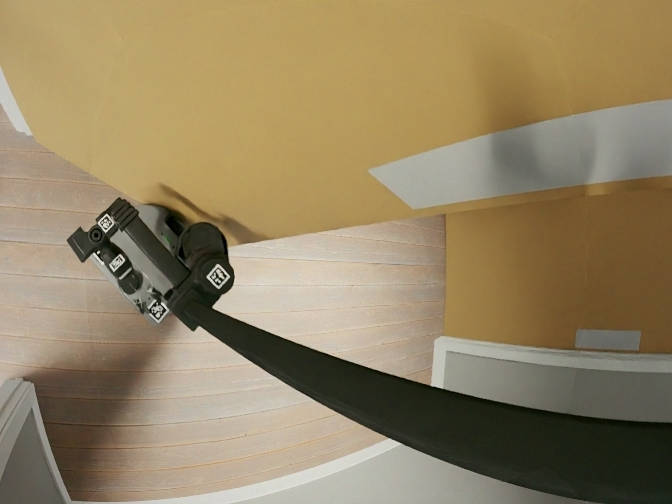

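>>> execute_actions(actions=[{"r2":{"base":{"translate_m":0.25}},"r3":{"base":{"translate_m":-0.25}}}], cameras=[])

>>> execute_actions(actions=[{"r2":{"base":{"translate_m":0.1}},"r3":{"base":{"rotate_rad":0.5}}}], cameras=[])

>>> execute_actions(actions=[{"r2":{"base":{"rotate_rad":1.9}},"r3":{"base":{"translate_m":-0.15}},"r1":{"base":{"translate_m":-0.4}}}], cameras=["r3_nav_camera","r1_nav_camera","r2_nav_camera"])

Scene clock: 161.97 s.
r1.base_odometry: x=-0.136 y=-1.853 heading=+1.870 (m, m, rad; r1's odometry frame)
r1.turned_by_wheels: +0.000 (rad since the last result)
r1.turned_by_imu: +0.002 (rad since the last result)
r1.base_tilt: forward=+0.2 right=+0.1 (deg)
r1.lidar_m: 2.52 2.54 2.48 2.15 1.13 0.74 2.28 0.89 0.81 1.45 2.16 2.61
r1.head_depth_mm: 1827 742 785 904 1177 1338 1170 / 2312 2397 2272 1012 1149 1319 1157 / 2729 2910 2354 1856 1539 1319 1173 / 2632 2895 2312 1835 1528 1310 1181 / 2695 2907 2271 1814 1531 1297 1147 / 2649 2830 2173 1747 1508 1288 1130 / 2495 2659 1554 1661 1489 1281 1126
r1.base_status: not commanded
r1.joint_positions: lift_m=+0.270 arm_m=-0.001 wrist_yaw_rad=+3.055 wrist_pitch_rad=-0.488 wrist_roll_rad=+0.016 gripper_m=+0.037 head_pan_rad=-3.133 head_tilt_rad=-0.791
r1.joint_status: not commanded
r1.motor_effort: left_wheel=-2(1) right_wheel=+2(1) lift_m=+25(25) arm_m=+0(0) wrist_yaw_rad=+0(1) wrist_pitch_rad=+6(6) wrist_roll_rad=-1(1) gripper_m=-1(1) head_pan_rad=-4(4) head_tilt_rad=-4(4) (%)
r1.hand_pose: x=-0.0026 y=+0.0698 z=+0.2677 quat_wxyz=(+0.202, +0.698, +0.140, +0.673) (m; r1's base frame)
r1.wrist_depth_mm: - - - - - - - / 957 - - - - - - / 792 796 - 803 762 788 781 / 631 632 641 638 630 632 638 / 538 540 - 552 545 526 520 / 476 - - - - 460 461 / - - - - 397 400 402
r2.base_odometry: x=-0.660 y=+1.063 heading=-0.354 (m, m, rad; r2's odometry frame)
r2.turned_by_wheels: +0.000 (rad since the last result)
r2.turned_by_imu: +0.001 (rad since the last result)
r2.base_tilt: forward=+1.1 right=+1.4 (deg)
r2.lidar_m: 2.47 3.22 1.96 1.26 1.16 1.17 0.96 0.87 0.87 1.07 1.99 1.99
r2.head_depth_mm: 2005 2148 2330 2326 1830 322 311 / 2191 2372 2580 2317 1828 1511 1236 / 2384 2602 2773 2300 1837 1506 1285 / 2627 2890 2969 2319 1822 1508 1281 / 2935 3273 3146 2323 1831 1507 1287 / 3212 3499 3190 2311 1829 1511 1284 / 3044 3311 3156 2319 1831 1511 1288
r2.base_status: done
r2.joint_positions: lift_m=+0.899 arm_m=+0.010 wrist_yaw_rad=+1.568 wrist_pitch_rad=-0.029 wrist_roll_rad=+0.014 gripper_m=+0.081 head_pan_rad=-0.007 head_tilt_rad=-0.597
r2.joint_status: not commanded
r2.on_its_own: gripper_m is held at +0.080, not at your +0.070, by its stall guard, which is not easing now
r2.motor_effort: left_wheel=-1(3) right_wheel=+2(6) lift_m=+34(34) arm_m=-3(4) wrist_yaw_rad=+1(2) wrist_pitch_rad=+15(15) wrist_roll_rad=+2(2) gripper_m=-23(23) head_pan_rad=+5(4) head_tilt_rad=+0(1) (%)
r2.hand_pose: x=+0.2341 y=-0.1560 z=+1.0068 quat_wxyz=(+0.505, +0.510, -0.497, +0.489) (m; r2's base frame)
r2.wrist_depth_mm: - - - - - - - / - - - - - - - / - - - 152 159 - - / - - 163 132 136 - - / - - 162 158 158 142 - / - - 146 140 140 141 - / - - 147 148 145 - -
r3.base_odometry: x=+2.907 y=+1.805 heading=-1.994 (m, m, rad; r3's odometry frame)
r3.turned_by_wheels: +0.000 (rad since the last result)
r3.turned_by_imu: +0.000 (rad since the last result)
r3.base_tilt: forward=+1.8 right=-0.7 (deg)
r3.lidar_m: 0.85 1.17 1.17 1.39 1.68 1.62 0.28 0.25 0.26 0.31 0.62 1.34
r3.head_depth_mm: - - - - - 1247 1117 / 1509 1733 1937 - - - 1119 / 1520 1784 1942 1661 1439 1286 - / 1543 1790 1978 1654 1432 1268 - / 1490 1750 1930 1664 1444 1270 - / 1498 1741 1924 1682 1444 1275 953 / 1510 1764 1966 1671 1442 664 704
r3.base_status: done
r3.joint_positions: lift_m=+0.250 arm_m=+0.001 wrist_yaw_rad=+3.079 wrist_pitch_rad=-0.346 wrist_roll_rad=+0.014 gripper_m=+0.037 head_pan_rad=-3.893 head_tilt_rad=-0.895
r3.joint_status: not commanded
r3.motor_effort: left_wheel=-9(27) right_wheel=-4(35) lift_m=+25(25) arm_m=-3(3) wrist_yaw_rad=+0(0) wrist_pitch_rad=+6(6) wrist_roll_rad=+0(0) gripper_m=+0(0) head_pan_rad=-3(4) head_tilt_rad=-1(2) (%)
r3.hand_pose: x=-0.0067 y=+0.0868 z=+0.2792 quat_wxyz=(+0.144, +0.705, +0.099, +0.688) (m; r3's base frame)
r3.wrist_depth_mm: - - - - - - 899 / - - - - - - 932 / - - 974 959 955 935 903 / 754 758 - 736 712 703 700 / 607 599 - 573 595 569 563 / 502 515 - - - 478 476 / 445 - - - 415 407 408
pictures: none
No camera images: the call's "cameras" was empty. Leave "cameras" out to get every camera's image.

Scene clock: 164.43 s.
r1.base_odometry: x=-0.136 y=-1.853 heading=+1.870 (m, m, rad; r1's odometry frame)
r1.turned_by_wheels: +0.000 (rad since the last result)
r1.turned_by_imu: +0.001 (rad since the last result)
r1.base_tilt: forward=+0.2 right=+0.1 (deg)
r1.lidar_m: 2.52 2.53 2.48 2.16 1.13 0.74 2.28 0.89 0.81 1.45 2.15 2.60
r1.head_depth_mm: 1833 743 785 906 1178 1342 1172 / 2276 2366 2297 1010 1153 1319 1158 / 2733 2939 2329 1837 1542 1318 1178 / 2666 2877 2304 1843 1534 1321 1190 / 2665 2898 2281 1833 1508 1301 1147 / 2633 2848 2260 1750 1505 1291 1128 / 2581 2703 1561 1651 1486 1279 1125
r1.base_status: not commanded
r1.joint_positions: lift_m=+0.270 arm_m=-0.001 wrist_yaw_rad=+3.055 wrist_pitch_rad=-0.488 wrist_roll_rad=+0.016 gripper_m=+0.037 head_pan_rad=-3.133 head_tilt_rad=-0.791
r1.joint_status: not commanded
r1.motor_effort: left_wheel=-2(2) right_wheel=+1(2) lift_m=+25(25) arm_m=+0(0) wrist_yaw_rad=+0(1) wrist_pitch_rad=+6(6) wrist_roll_rad=-1(1) gripper_m=-1(1) head_pan_rad=-4(4) head_tilt_rad=-5(4) (%)
r1.hand_pose: x=-0.0026 y=+0.0698 z=+0.2677 quat_wxyz=(+0.202, +0.698, +0.140, +0.673) (m; r1's base frame)
r1.wrist_depth_mm: - - - - - - - / 985 - - - - - 996 / 793 795 - 778 791 767 787 / 642 639 622 630 637 627 630 / 537 547 - 552 539 534 532 / 481 - - - - 457 453 / - - - - 403 399 399
r2.base_odometry: x=-0.566 y=+1.028 heading=-0.354 (m, m, rad; r2's odometry frame)
r2.turned_by_wheels: +0.000 (rad since the last result)
r2.turned_by_imu: +0.000 (rad since the last result)
r2.base_tilt: forward=+1.1 right=+1.4 (deg)
r2.lidar_m: 2.39 3.15 2.06 1.33 1.22 1.23 1.04 0.95 0.95 1.16 1.92 1.93
r2.head_depth_mm: 1942 2089 2251 2309 1833 322 311 / 2123 2295 2490 2306 1829 1510 1232 / 2307 2519 2732 2312 1827 1513 1289 / 2540 2814 2959 2330 1826 1515 1280 / 2867 3169 3157 2315 1836 1509 1286 / 3110 3401 3150 2324 1820 1511 1290 / 2979 3228 3146 2325 1829 1509 1288
r2.base_status: done
r2.joint_positions: lift_m=+0.899 arm_m=+0.010 wrist_yaw_rad=+1.568 wrist_pitch_rad=-0.029 wrist_roll_rad=+0.014 gripper_m=+0.081 head_pan_rad=-0.007 head_tilt_rad=-0.597
r2.joint_status: not commanded
r2.on_its_own: gripper_m is held at +0.080, not at your +0.070, by its stall guard, which is not easing now
r2.motor_effort: left_wheel=-1(3) right_wheel=+2(6) lift_m=+34(34) arm_m=-2(4) wrist_yaw_rad=+2(2) wrist_pitch_rad=+16(15) wrist_roll_rad=+2(2) gripper_m=-24(23) head_pan_rad=+4(4) head_tilt_rad=-1(1) (%)
r2.hand_pose: x=+0.2341 y=-0.1560 z=+1.0068 quat_wxyz=(+0.505, +0.510, -0.497, +0.489) (m; r2's base frame)
r2.wrist_depth_mm: - - - - - - - / - - - - - - - / - - - 151 158 - - / - - 163 133 136 - - / - - 162 158 159 142 - / - - 146 140 140 142 - / - - 146 147 145 - -
r3.base_odometry: x=+2.907 y=+1.805 heading=-1.494 (m, m, rad; r3's odometry frame)
r3.turned_by_wheels: +0.500 (rad since the last result)
r3.turned_by_imu: +0.487 (rad since the last result)
r3.base_tilt: forward=+1.7 right=-0.7 (deg)
r3.lidar_m: 1.16 1.17 1.36 1.68 1.68 0.31 0.27 0.27 0.32 0.59 1.34 0.85
r3.head_depth_mm: - - - - - 1246 1129 / 1552 1754 1959 - - - 1123 / 1641 1890 1950 1641 1439 1275 - / 1483 1717 1898 1661 1440 1267 - / 1299 1467 1666 595 683 858 - / 318 353 400 464 550 670 833 / 290 315 351 399 462 546 665
r3.base_status: done
r3.joint_positions: lift_m=+0.250 arm_m=+0.001 wrist_yaw_rad=+3.079 wrist_pitch_rad=-0.346 wrist_roll_rad=+0.014 gripper_m=+0.037 head_pan_rad=-3.893 head_tilt_rad=-0.895
r3.joint_status: not commanded
r3.motor_effort: left_wheel=-13(27) right_wheel=-6(13) lift_m=+25(25) arm_m=-3(3) wrist_yaw_rad=+1(0) wrist_pitch_rad=+5(6) wrist_roll_rad=+0(0) gripper_m=+0(0) head_pan_rad=-3(4) head_tilt_rad=-1(2) (%)
r3.hand_pose: x=-0.0067 y=+0.0868 z=+0.2792 quat_wxyz=(+0.144, +0.705, +0.099, +0.688) (m; r3's base frame)
r3.wrist_depth_mm: - - - - - - - / - - - - - - - / - - 982 961 936 948 913 / 756 758 - 732 724 709 687 / 606 596 - 586 599 568 564 / 501 513 - - - 480 473 / 423 - - - 415 408 408
pictures: none
No camera images: the call's "cameras" was empty. Leave "cameras" out to get every camera's image.

Scene clock: 168.37 s.
r1.base_odometry: x=-0.018 y=-2.235 heading=+1.870 (m, m, rad; r1's odometry frame)
r1.turned_by_wheels: +0.000 (rad since the last result)
r1.turned_by_imu: +0.001 (rad since the last result)
r1.base_tilt: forward=+0.2 right=+0.1 (deg)
r1.lidar_m: 2.92 2.92 2.63 2.11 0.40 0.40 2.11 1.06 0.65 0.64 2.23 2.70
r1.head_depth_mm: 1689 1724 1778 1777 1489 676 892 / 2112 2199 2203 1872 1558 1295 945 / 2344 2631 2337 1855 1545 1316 1170 / 2308 2633 2280 1845 1532 1315 1183 / 2309 2650 2283 1823 1528 1300 1147 / 2278 2585 2245 1795 1497 1296 1131 / 2244 2567 2236 1772 1495 1280 1124
r1.base_status: done
r1.joint_positions: lift_m=+0.270 arm_m=-0.001 wrist_yaw_rad=+3.055 wrist_pitch_rad=-0.488 wrist_roll_rad=+0.016 gripper_m=+0.037 head_pan_rad=-3.133 head_tilt_rad=-0.791
r1.joint_status: not commanded
r1.motor_effort: left_wheel=-2(12) right_wheel=+1(3) lift_m=+25(25) arm_m=+0(0) wrist_yaw_rad=+0(0) wrist_pitch_rad=+6(6) wrist_roll_rad=-1(1) gripper_m=+0(1) head_pan_rad=-4(4) head_tilt_rad=-5(4) (%)
r1.hand_pose: x=-0.0026 y=+0.0698 z=+0.2677 quat_wxyz=(+0.202, +0.698, +0.140, +0.673) (m; r1's base frame)
r1.wrist_depth_mm: 396 613 - - - - - / 348 603 - - - - 991 / 362 599 - 792 768 776 774 / 391 543 636 637 633 633 632 / 440 491 - 552 549 532 530 / 462 - - - - 457 453 / - - - - 406 405 400
r2.base_odometry: x=-0.566 y=+1.028 heading=+1.546 (m, m, rad; r2's odometry frame)
r2.turned_by_wheels: +1.900 (rad since the last result)
r2.turned_by_imu: +1.922 (rad since the last result)
r2.base_tilt: forward=+1.1 right=+1.3 (deg)
r2.lidar_m: 1.22 1.22 1.17 0.95 0.95 1.05 1.93 1.92 2.14 3.18 2.80 1.48
r2.head_depth_mm: 1240 1376 1536 1754 1827 322 311 / 1183 1304 1473 1663 1810 1514 1238 / 1142 1251 1407 1580 1741 1508 1281 / 1104 1212 1349 1504 1676 1505 1278 / 1074 1173 1292 1441 1622 1511 1287 / 1039 1133 1244 1375 1546 1503 1286 / 1005 1092 1199 1328 1479 1509 1291
r2.base_status: done
r2.joint_positions: lift_m=+0.899 arm_m=+0.010 wrist_yaw_rad=+1.568 wrist_pitch_rad=-0.029 wrist_roll_rad=+0.014 gripper_m=+0.081 head_pan_rad=-0.007 head_tilt_rad=-0.597
r2.joint_status: not commanded
r2.on_its_own: gripper_m is held at +0.080, not at your +0.070, by its stall guard, which is not easing now
r2.motor_effort: left_wheel=-1(4) right_wheel=+2(6) lift_m=+34(33) arm_m=-4(3) wrist_yaw_rad=+1(2) wrist_pitch_rad=+15(15) wrist_roll_rad=+2(2) gripper_m=-23(23) head_pan_rad=+4(4) head_tilt_rad=-1(1) (%)
r2.hand_pose: x=+0.2341 y=-0.1559 z=+1.0068 quat_wxyz=(+0.505, +0.510, -0.496, +0.489) (m; r2's base frame)
r2.wrist_depth_mm: 926 960 - - - - - / 915 - - - - - - / 937 - - 153 159 - - / - - 164 133 136 - - / - - 163 158 159 142 - / - - 146 140 140 141 - / - - 146 147 145 - -
r3.base_odometry: x=+2.895 y=+1.954 heading=-1.495 (m, m, rad; r3's odometry frame)
r3.turned_by_wheels: -0.001 (rad since the last result)
r3.turned_by_imu: +0.013 (rad since the last result)
r3.base_tilt: forward=+1.8 right=-0.9 (deg)
r3.lidar_m: 1.30 1.30 1.53 1.64 1.52 0.34 0.27 0.27 0.29 0.43 1.06 0.97
r3.head_depth_mm: - - - - - 1257 1122 / 1515 1748 1957 - - - 1119 / 1445 1739 1929 1658 1426 1275 - / 1246 1431 1706 1655 1441 1275 - / 1091 1241 1417 1582 1436 1231 - / 969 1090 1232 1326 629 739 861 / 871 937 414 455 510 580 669
r3.base_status: translate_m off_target (by the wheels' count: -0.1497 of -0.1500)
r3.joint_positions: lift_m=+0.250 arm_m=+0.001 wrist_yaw_rad=+3.080 wrist_pitch_rad=-0.346 wrist_roll_rad=+0.014 gripper_m=+0.037 head_pan_rad=-3.896 head_tilt_rad=-0.895
r3.joint_status: not commanded
r3.on_its_own: left_wheel is at rest, and its effort (-52) is outside its rest range (-18 to +18); right_wheel is at rest, and its effort (-29) is outside its rest range (-18 to +18)
r3.motor_effort: left_wheel=-52(66) right_wheel=-29(51) lift_m=+25(26) arm_m=-2(3) wrist_yaw_rad=+0(2) wrist_pitch_rad=+6(6) wrist_roll_rad=+0(0) gripper_m=+0(0) head_pan_rad=-2(4) head_tilt_rad=-2(1) (%)
r3.hand_pose: x=-0.0069 y=+0.0869 z=+0.2792 quat_wxyz=(+0.144, +0.705, +0.099, +0.688) (m; r3's base frame)
r3.wrist_depth_mm: - - - - - - - / - - - - - - - / - - - 958 969 933 913 / 771 761 - 709 729 709 700 / 612 594 - 584 597 574 570 / 502 514 - - - 476 474 / 442 - - - 416 409 405
pictures: r1_nav_camera (sideways: a quarter turn counterclockwise sets it upright), r2_nav_camera (sideways: a quarter turn counterclockwise sets it upright), r3_nav_camera (sideways: a quarter turn counterclockwise sets it upright)
camera_calibration (this result's frames):
r1_nav_camera: T_world_to_cam=[[-0.735242, -0.0452875, 0.67629, -0.83531], [-0.0638603, 0.997955, -0.00259924, 0.0586534], [-0.67479, -0.0450992, -0.736631, 0.920889], [0, 0, 0, 1]] pos_world=[0.0109978, -0.0548312, 1.24342]
r2_nav_camera: T_world_to_cam=[[0.559694, 0.00207541, 0.828697, -1.03794], [-0.0280715, -0.999375, 0.021462, 0.0214839], [0.828224, -0.0352749, -0.559286, 0.684066], [0, 0, 0, 1]] pos_world=[0.0149721, 0.047755, 1.24227]
r3_nav_camera: T_world_to_cam=[[-0.563533, 0.587983, 0.580264, -0.707412], [0.693778, 0.718166, -0.0539445, 0.118652], [-0.448444, 0.372175, -0.81264, 1.01316], [0, 0, 0, 1]] pos_world=[-0.0266232, -0.0463378, 1.24022]
Images, in order (width x height): r1_nav_camera 672x504, r2_nav_camera 672x504, r3_nav_camera 672x504.

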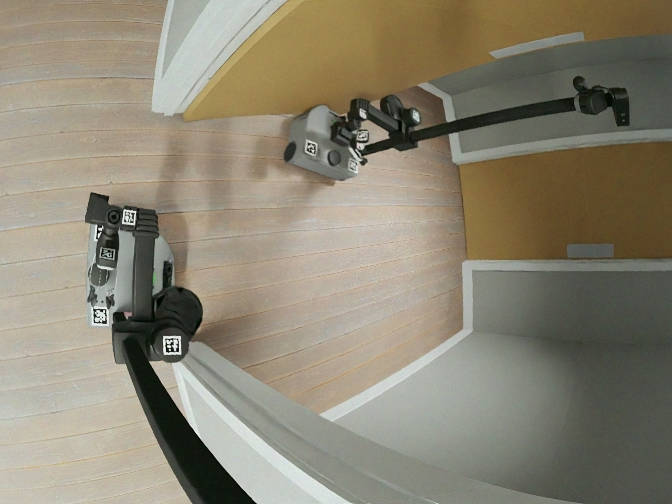

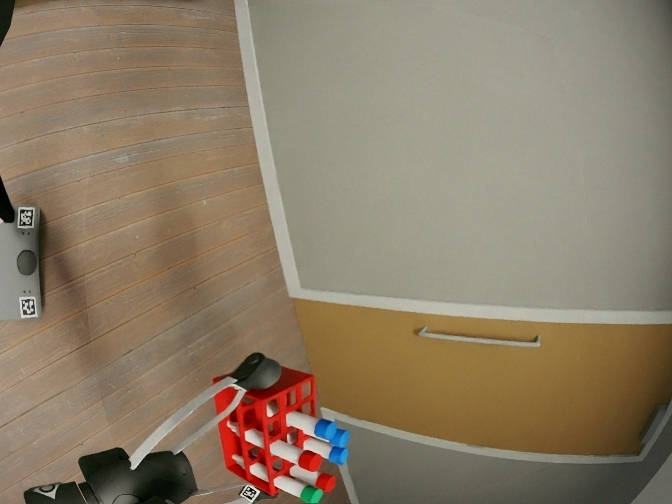

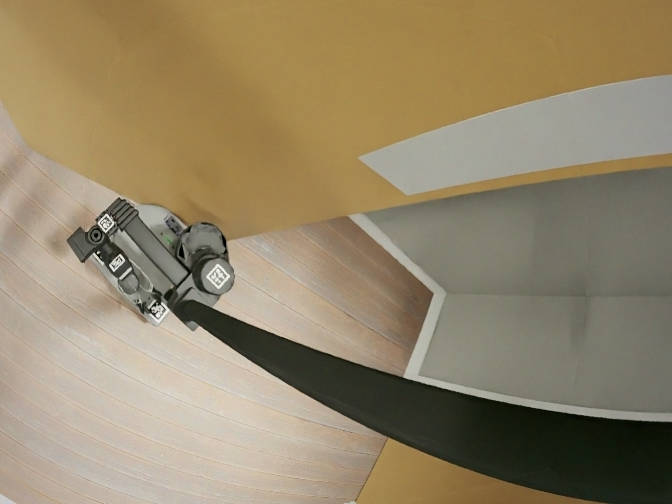

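>>> execute_actions(actions=[{"r1":{"base":{"rotate_rad":0.1}},"r3":{"base":{"translate_m":0.012},"joints":{"head_pan_rad":0,"head_tilt_rad":-1.0}}}], cameras=[])

>>> execute_actions(actions=[{"r1":{"base":{"translate_m":-0.7}},"r2":{"base":{"rotate_rad":-0.9},"joints":{"head_pan_rad":0.6}}}], cameras=["r3_nav_camera","r1_nav_camera"])

Scene clock: 184.57 s.
r1.base_odometry: x=-0.018 y=-2.235 heading=+1.970 (m, m, rad; r1's odometry frame)
r1.turned_by_wheels: +0.100 (rad since the last result)
r1.turned_by_imu: +0.100 (rad since the last result)
r1.base_tilt: forward=+0.2 right=+0.1 (deg)
r1.lidar_m: 2.91 2.96 2.64 1.41 0.40 0.42 2.59 0.97 0.64 0.65 2.26 2.90
r1.head_depth_mm: 2099 2117 2117 1903 1570 755 785 / 2300 2549 2349 1899 1565 1335 1003 / 2286 2625 2325 1872 1548 1322 1174 / 2310 2635 2318 1849 1532 1318 1182 / 2316 2671 2255 1821 1522 1301 1151 / 2331 2620 2253 1799 1506 1293 1132 / 2245 2563 2219 1562 1429 1282 1120
r1.base_status: done
r1.joint_positions: lift_m=+0.270 arm_m=-0.001 wrist_yaw_rad=+3.055 wrist_pitch_rad=-0.488 wrist_roll_rad=+0.016 gripper_m=+0.037 head_pan_rad=-3.133 head_tilt_rad=-0.791
r1.joint_status: not commanded
r1.motor_effort: left_wheel=-1(9) right_wheel=+2(6) lift_m=+25(25) arm_m=+0(0) wrist_yaw_rad=-1(1) wrist_pitch_rad=+6(6) wrist_roll_rad=+0(1) gripper_m=+0(0) head_pan_rad=-4(4) head_tilt_rad=-4(4) (%)
r1.hand_pose: x=-0.0026 y=+0.0698 z=+0.2677 quat_wxyz=(+0.202, +0.698, +0.140, +0.673) (m; r1's base frame)
r1.wrist_depth_mm: 321 481 - - - - - / 346 474 - - - - 995 / 375 477 - 783 777 777 765 / 421 459 637 635 640 623 625 / 497 507 - 546 555 533 534 / 474 - - - - 454 455 / - - - - 399 401 400
r2.base_odometry: x=-0.566 y=+1.028 heading=+1.546 (m, m, rad; r2's odometry frame)
r2.turned_by_wheels: +0.000 (rad since the last result)
r2.turned_by_imu: +0.000 (rad since the last result)
r2.base_tilt: forward=+1.1 right=+1.3 (deg)
r2.lidar_m: 1.22 1.22 1.17 0.95 0.95 1.04 1.93 1.92 2.14 3.18 2.80 1.47
r2.head_depth_mm: 1238 1374 1538 1752 1828 322 311 / 1182 1307 1473 1670 1799 1503 1230 / 1145 1253 1400 1575 1733 1514 1290 / 1105 1213 1341 1507 1673 1515 1285 / 1073 1171 1289 1435 1628 1507 1288 / 1037 1131 1242 1377 1548 1510 1283 / 1006 1091 1196 1326 1481 1509 1281
r2.base_status: not commanded
r2.joint_positions: lift_m=+0.899 arm_m=+0.010 wrist_yaw_rad=+1.568 wrist_pitch_rad=-0.029 wrist_roll_rad=+0.014 gripper_m=+0.081 head_pan_rad=-0.007 head_tilt_rad=-0.597
r2.joint_status: not commanded
r2.on_its_own: gripper_m is held at +0.080, not at your +0.070, by its stall guard, which is not easing now
r2.motor_effort: left_wheel=-1(0) right_wheel=+2(2) lift_m=+34(34) arm_m=-4(3) wrist_yaw_rad=+1(1) wrist_pitch_rad=+15(15) wrist_roll_rad=+2(2) gripper_m=-24(24) head_pan_rad=+5(4) head_tilt_rad=-2(1) (%)
r2.hand_pose: x=+0.2341 y=-0.1559 z=+1.0068 quat_wxyz=(+0.505, +0.510, -0.496, +0.489) (m; r2's base frame)
r2.wrist_depth_mm: 899 990 - - - - - / 937 - - - - - - / 966 - - 152 159 - - / - - 165 133 136 - - / - - 162 158 159 142 - / - - 146 140 139 142 - / - - 147 147 145 - -
r3.base_odometry: x=+2.896 y=+1.942 heading=-1.495 (m, m, rad; r3's odometry frame)
r3.turned_by_wheels: +0.000 (rad since the last result)
r3.turned_by_imu: +0.001 (rad since the last result)
r3.base_tilt: forward=+1.7 right=-0.8 (deg)
r3.lidar_m: 1.29 1.29 1.51 1.64 1.54 0.34 0.27 0.27 0.29 0.44 1.05 0.97
r3.head_depth_mm: 1223 1332 1419 1484 1367 1225 1111 / 1295 1542 1696 1539 1372 1230 1102 / 1266 1511 1717 1553 1377 1226 1112 / 1240 1458 1702 1538 1369 1232 1116 / 1204 1418 1678 1556 1379 1233 1114 / 1178 1395 1650 1557 1374 1235 1117 / 1158 1359 1621 1555 1381 1238 1116
r3.base_status: done
r3.joint_positions: lift_m=+0.250 arm_m=+0.001 wrist_yaw_rad=+3.080 wrist_pitch_rad=-0.346 wrist_roll_rad=+0.014 gripper_m=+0.037 head_pan_rad=-0.007 head_tilt_rad=-0.989
r3.joint_status: all done
r3.motor_effort: left_wheel=-8(37) right_wheel=-6(18) lift_m=+26(26) arm_m=-2(3) wrist_yaw_rad=+0(0) wrist_pitch_rad=+6(5) wrist_roll_rad=+0(0) gripper_m=+0(0) head_pan_rad=+5(55) head_tilt_rad=-4(16) (%)
r3.hand_pose: x=-0.0069 y=+0.0869 z=+0.2792 quat_wxyz=(+0.144, +0.705, +0.099, +0.688) (m; r3's base frame)
r3.wrist_depth_mm: - - - - - - - / - - - - - - - / - - 976 961 938 941 931 / 768 750 - 736 723 706 700 / 607 595 - 578 596 565 568 / 504 511 - - - 479 470 / 441 - - - 417 410 412
pictures: none
No camera images: the call's "cameras" was empty. Leave "cameras" out to get every camera's image.

Scene clock: 188.53 s.
r1.base_odometry: x=+0.254 y=-2.880 heading=+1.970 (m, m, rad; r1's odometry frame)
r1.turned_by_wheels: +0.000 (rad since the last result)
r1.turned_by_imu: +0.002 (rad since the last result)
r1.base_tilt: forward=+0.2 right=+0.1 (deg)
r1.lidar_m: 3.62 0.42 0.43 0.85 0.86 1.11 1.90 1.96 0.51 0.67 0.66 2.99
r1.head_depth_mm: 1682 1873 1971 1825 1573 1333 1169 / 1669 1911 2198 1875 1562 1329 1153 / 1645 1905 2170 1854 1545 1316 1169 / 1709 1914 2163 1846 1539 1303 1188 / 1697 1941 2189 1815 1524 1301 1146 / 1700 1938 2154 1802 1509 1289 1132 / 1679 1910 2127 1781 1484 1285 1122
r1.base_status: done
r1.joint_positions: lift_m=+0.270 arm_m=-0.001 wrist_yaw_rad=+3.055 wrist_pitch_rad=-0.488 wrist_roll_rad=+0.016 gripper_m=+0.037 head_pan_rad=-3.133 head_tilt_rad=-0.791
r1.joint_status: not commanded
r1.motor_effort: left_wheel=-2(10) right_wheel=+1(3) lift_m=+25(25) arm_m=+0(0) wrist_yaw_rad=-1(0) wrist_pitch_rad=+6(6) wrist_roll_rad=-1(1) gripper_m=+0(0) head_pan_rad=-4(4) head_tilt_rad=-4(4) (%)
r1.hand_pose: x=-0.0026 y=+0.0698 z=+0.2677 quat_wxyz=(+0.202, +0.698, +0.140, +0.673) (m; r1's base frame)
r1.wrist_depth_mm: 782 810 847 877 882 547 370 / 854 868 918 920 922 559 376 / 794 777 - 771 776 564 409 / 641 637 639 636 630 552 453 / 538 542 - 553 551 510 509 / 472 - - - - 453 457 / - - - - 399 404 405
r2.base_odometry: x=-0.566 y=+1.028 heading=+0.646 (m, m, rad; r2's odometry frame)
r2.turned_by_wheels: -0.900 (rad since the last result)
r2.turned_by_imu: -0.910 (rad since the last result)
r2.base_tilt: forward=+1.1 right=+1.3 (deg)
r2.lidar_m: 2.18 1.35 1.22 1.23 1.07 0.95 0.95 1.13 1.92 1.93 2.33 3.15
r2.head_depth_mm: 1700 1914 2202 2322 1826 1505 1283 / 1553 1739 1953 2135 1823 1510 1287 / 1432 1585 1771 2007 1830 1512 1281 / 1336 1462 1628 1825 1825 1506 1289 / 1240 1359 1485 1660 1772 1502 1286 / 1167 1266 1376 1520 1680 1508 1285 / 1101 1191 1286 1405 1556 1510 1288
r2.base_status: done
r2.joint_positions: lift_m=+0.899 arm_m=+0.010 wrist_yaw_rad=+1.569 wrist_pitch_rad=-0.029 wrist_roll_rad=+0.014 gripper_m=+0.081 head_pan_rad=+0.593 head_tilt_rad=-0.597
r2.joint_status: all done
r2.on_its_own: gripper_m is held at +0.080, not at your +0.070, by its stall guard, which is not easing now
r2.motor_effort: left_wheel=+1(5) right_wheel=+0(3) lift_m=+34(34) arm_m=-3(3) wrist_yaw_rad=+1(1) wrist_pitch_rad=+15(15) wrist_roll_rad=+2(2) gripper_m=-24(23) head_pan_rad=+4(48) head_tilt_rad=-2(1) (%)
r2.hand_pose: x=+0.2341 y=-0.1559 z=+1.0068 quat_wxyz=(+0.505, +0.510, -0.496, +0.489) (m; r2's base frame)
r2.wrist_depth_mm: - - - - - - - / - - - - - - - / - - - 153 159 - - / - - 166 134 136 - - / - - 163 158 158 142 - / - - 146 140 139 141 - / - - 147 147 145 - -
r3.base_odometry: x=+2.896 y=+1.942 heading=-1.495 (m, m, rad; r3's odometry frame)
r3.turned_by_wheels: +0.000 (rad since the last result)
r3.turned_by_imu: +0.001 (rad since the last result)
r3.base_tilt: forward=+1.7 right=-0.7 (deg)
r3.lidar_m: 0.62 1.29 1.51 1.64 1.54 0.34 0.27 0.27 0.29 0.44 3.91 0.52
r3.head_depth_mm: 1206 1323 1432 1480 1360 1209 1106 / 575 691 1643 1508 871 1176 1105 / 1263 1507 1724 932 1159 1144 1107 / 1239 1475 1703 932 1230 1192 1121 / 1209 1437 1684 1560 1374 1236 1113 / 1184 1382 1670 1545 1376 1234 1111 / 1160 1357 1622 1574 1378 1245 1116
r3.base_status: not commanded
r3.joint_positions: lift_m=+0.250 arm_m=+0.001 wrist_yaw_rad=+3.080 wrist_pitch_rad=-0.346 wrist_roll_rad=+0.014 gripper_m=+0.037 head_pan_rad=-0.007 head_tilt_rad=-0.989
r3.joint_status: not commanded
r3.motor_effort: left_wheel=-8(8) right_wheel=-6(5) lift_m=+26(26) arm_m=-2(2) wrist_yaw_rad=-1(1) wrist_pitch_rad=+5(5) wrist_roll_rad=+0(0) gripper_m=+0(0) head_pan_rad=+4(6) head_tilt_rad=-4(4) (%)
r3.hand_pose: x=-0.0069 y=+0.0869 z=+0.2792 quat_wxyz=(+0.144, +0.705, +0.099, +0.688) (m; r3's base frame)
r3.wrist_depth_mm: - - - - - - - / - - - - - - - / - - 985 979 926 923 897 / 768 744 - 722 719 707 703 / 602 595 - 584 592 574 571 / 505 519 - - - 477 474 / 445 - - - 418 410 410
pictures: r1_nav_camera (sideways: a quarter turn counterclockwise sets it upright), r3_nav_camera (sideways: a quarter turn counterclockwise sets it upright)
camera_calibration (this result's frames):
r1_nav_camera: T_world_to_cam=[[-0.735258, -0.0451835, 0.67628, -0.835296], [-0.0637189, 0.997964, -0.00260003, 0.0586536], [-0.674786, -0.0450035, -0.73664, 0.920902], [0, 0, 0, 1]] pos_world=[0.0109909, -0.0548319, 1.24342]
r3_nav_camera: T_world_to_cam=[[0.863507, -0.0491507, 0.501936, -0.614076], [-0.0263706, -0.998279, -0.0523869, 0.12101], [0.503647, 0.032, -0.863317, 1.07322], [0, 0, 0, 1]] pos_world=[-0.00707547, 0.0562766, 1.2411]
Images, in order (width x height): r1_nav_camera 672x504, r3_nav_camera 672x504.

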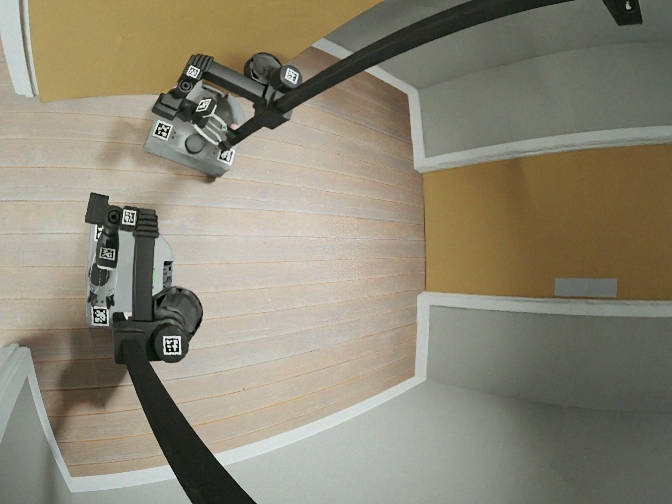

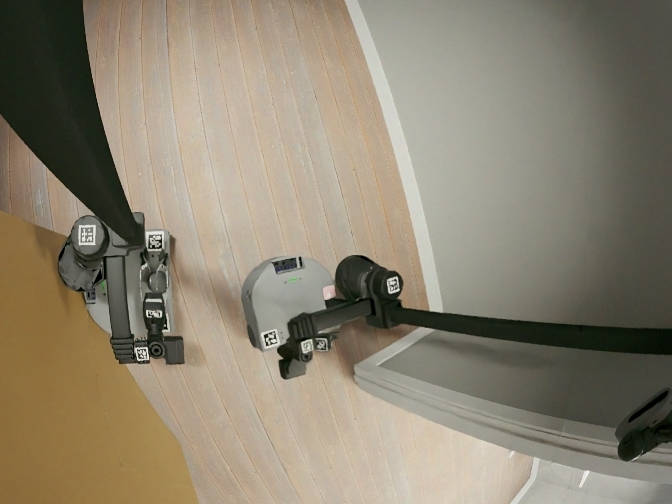

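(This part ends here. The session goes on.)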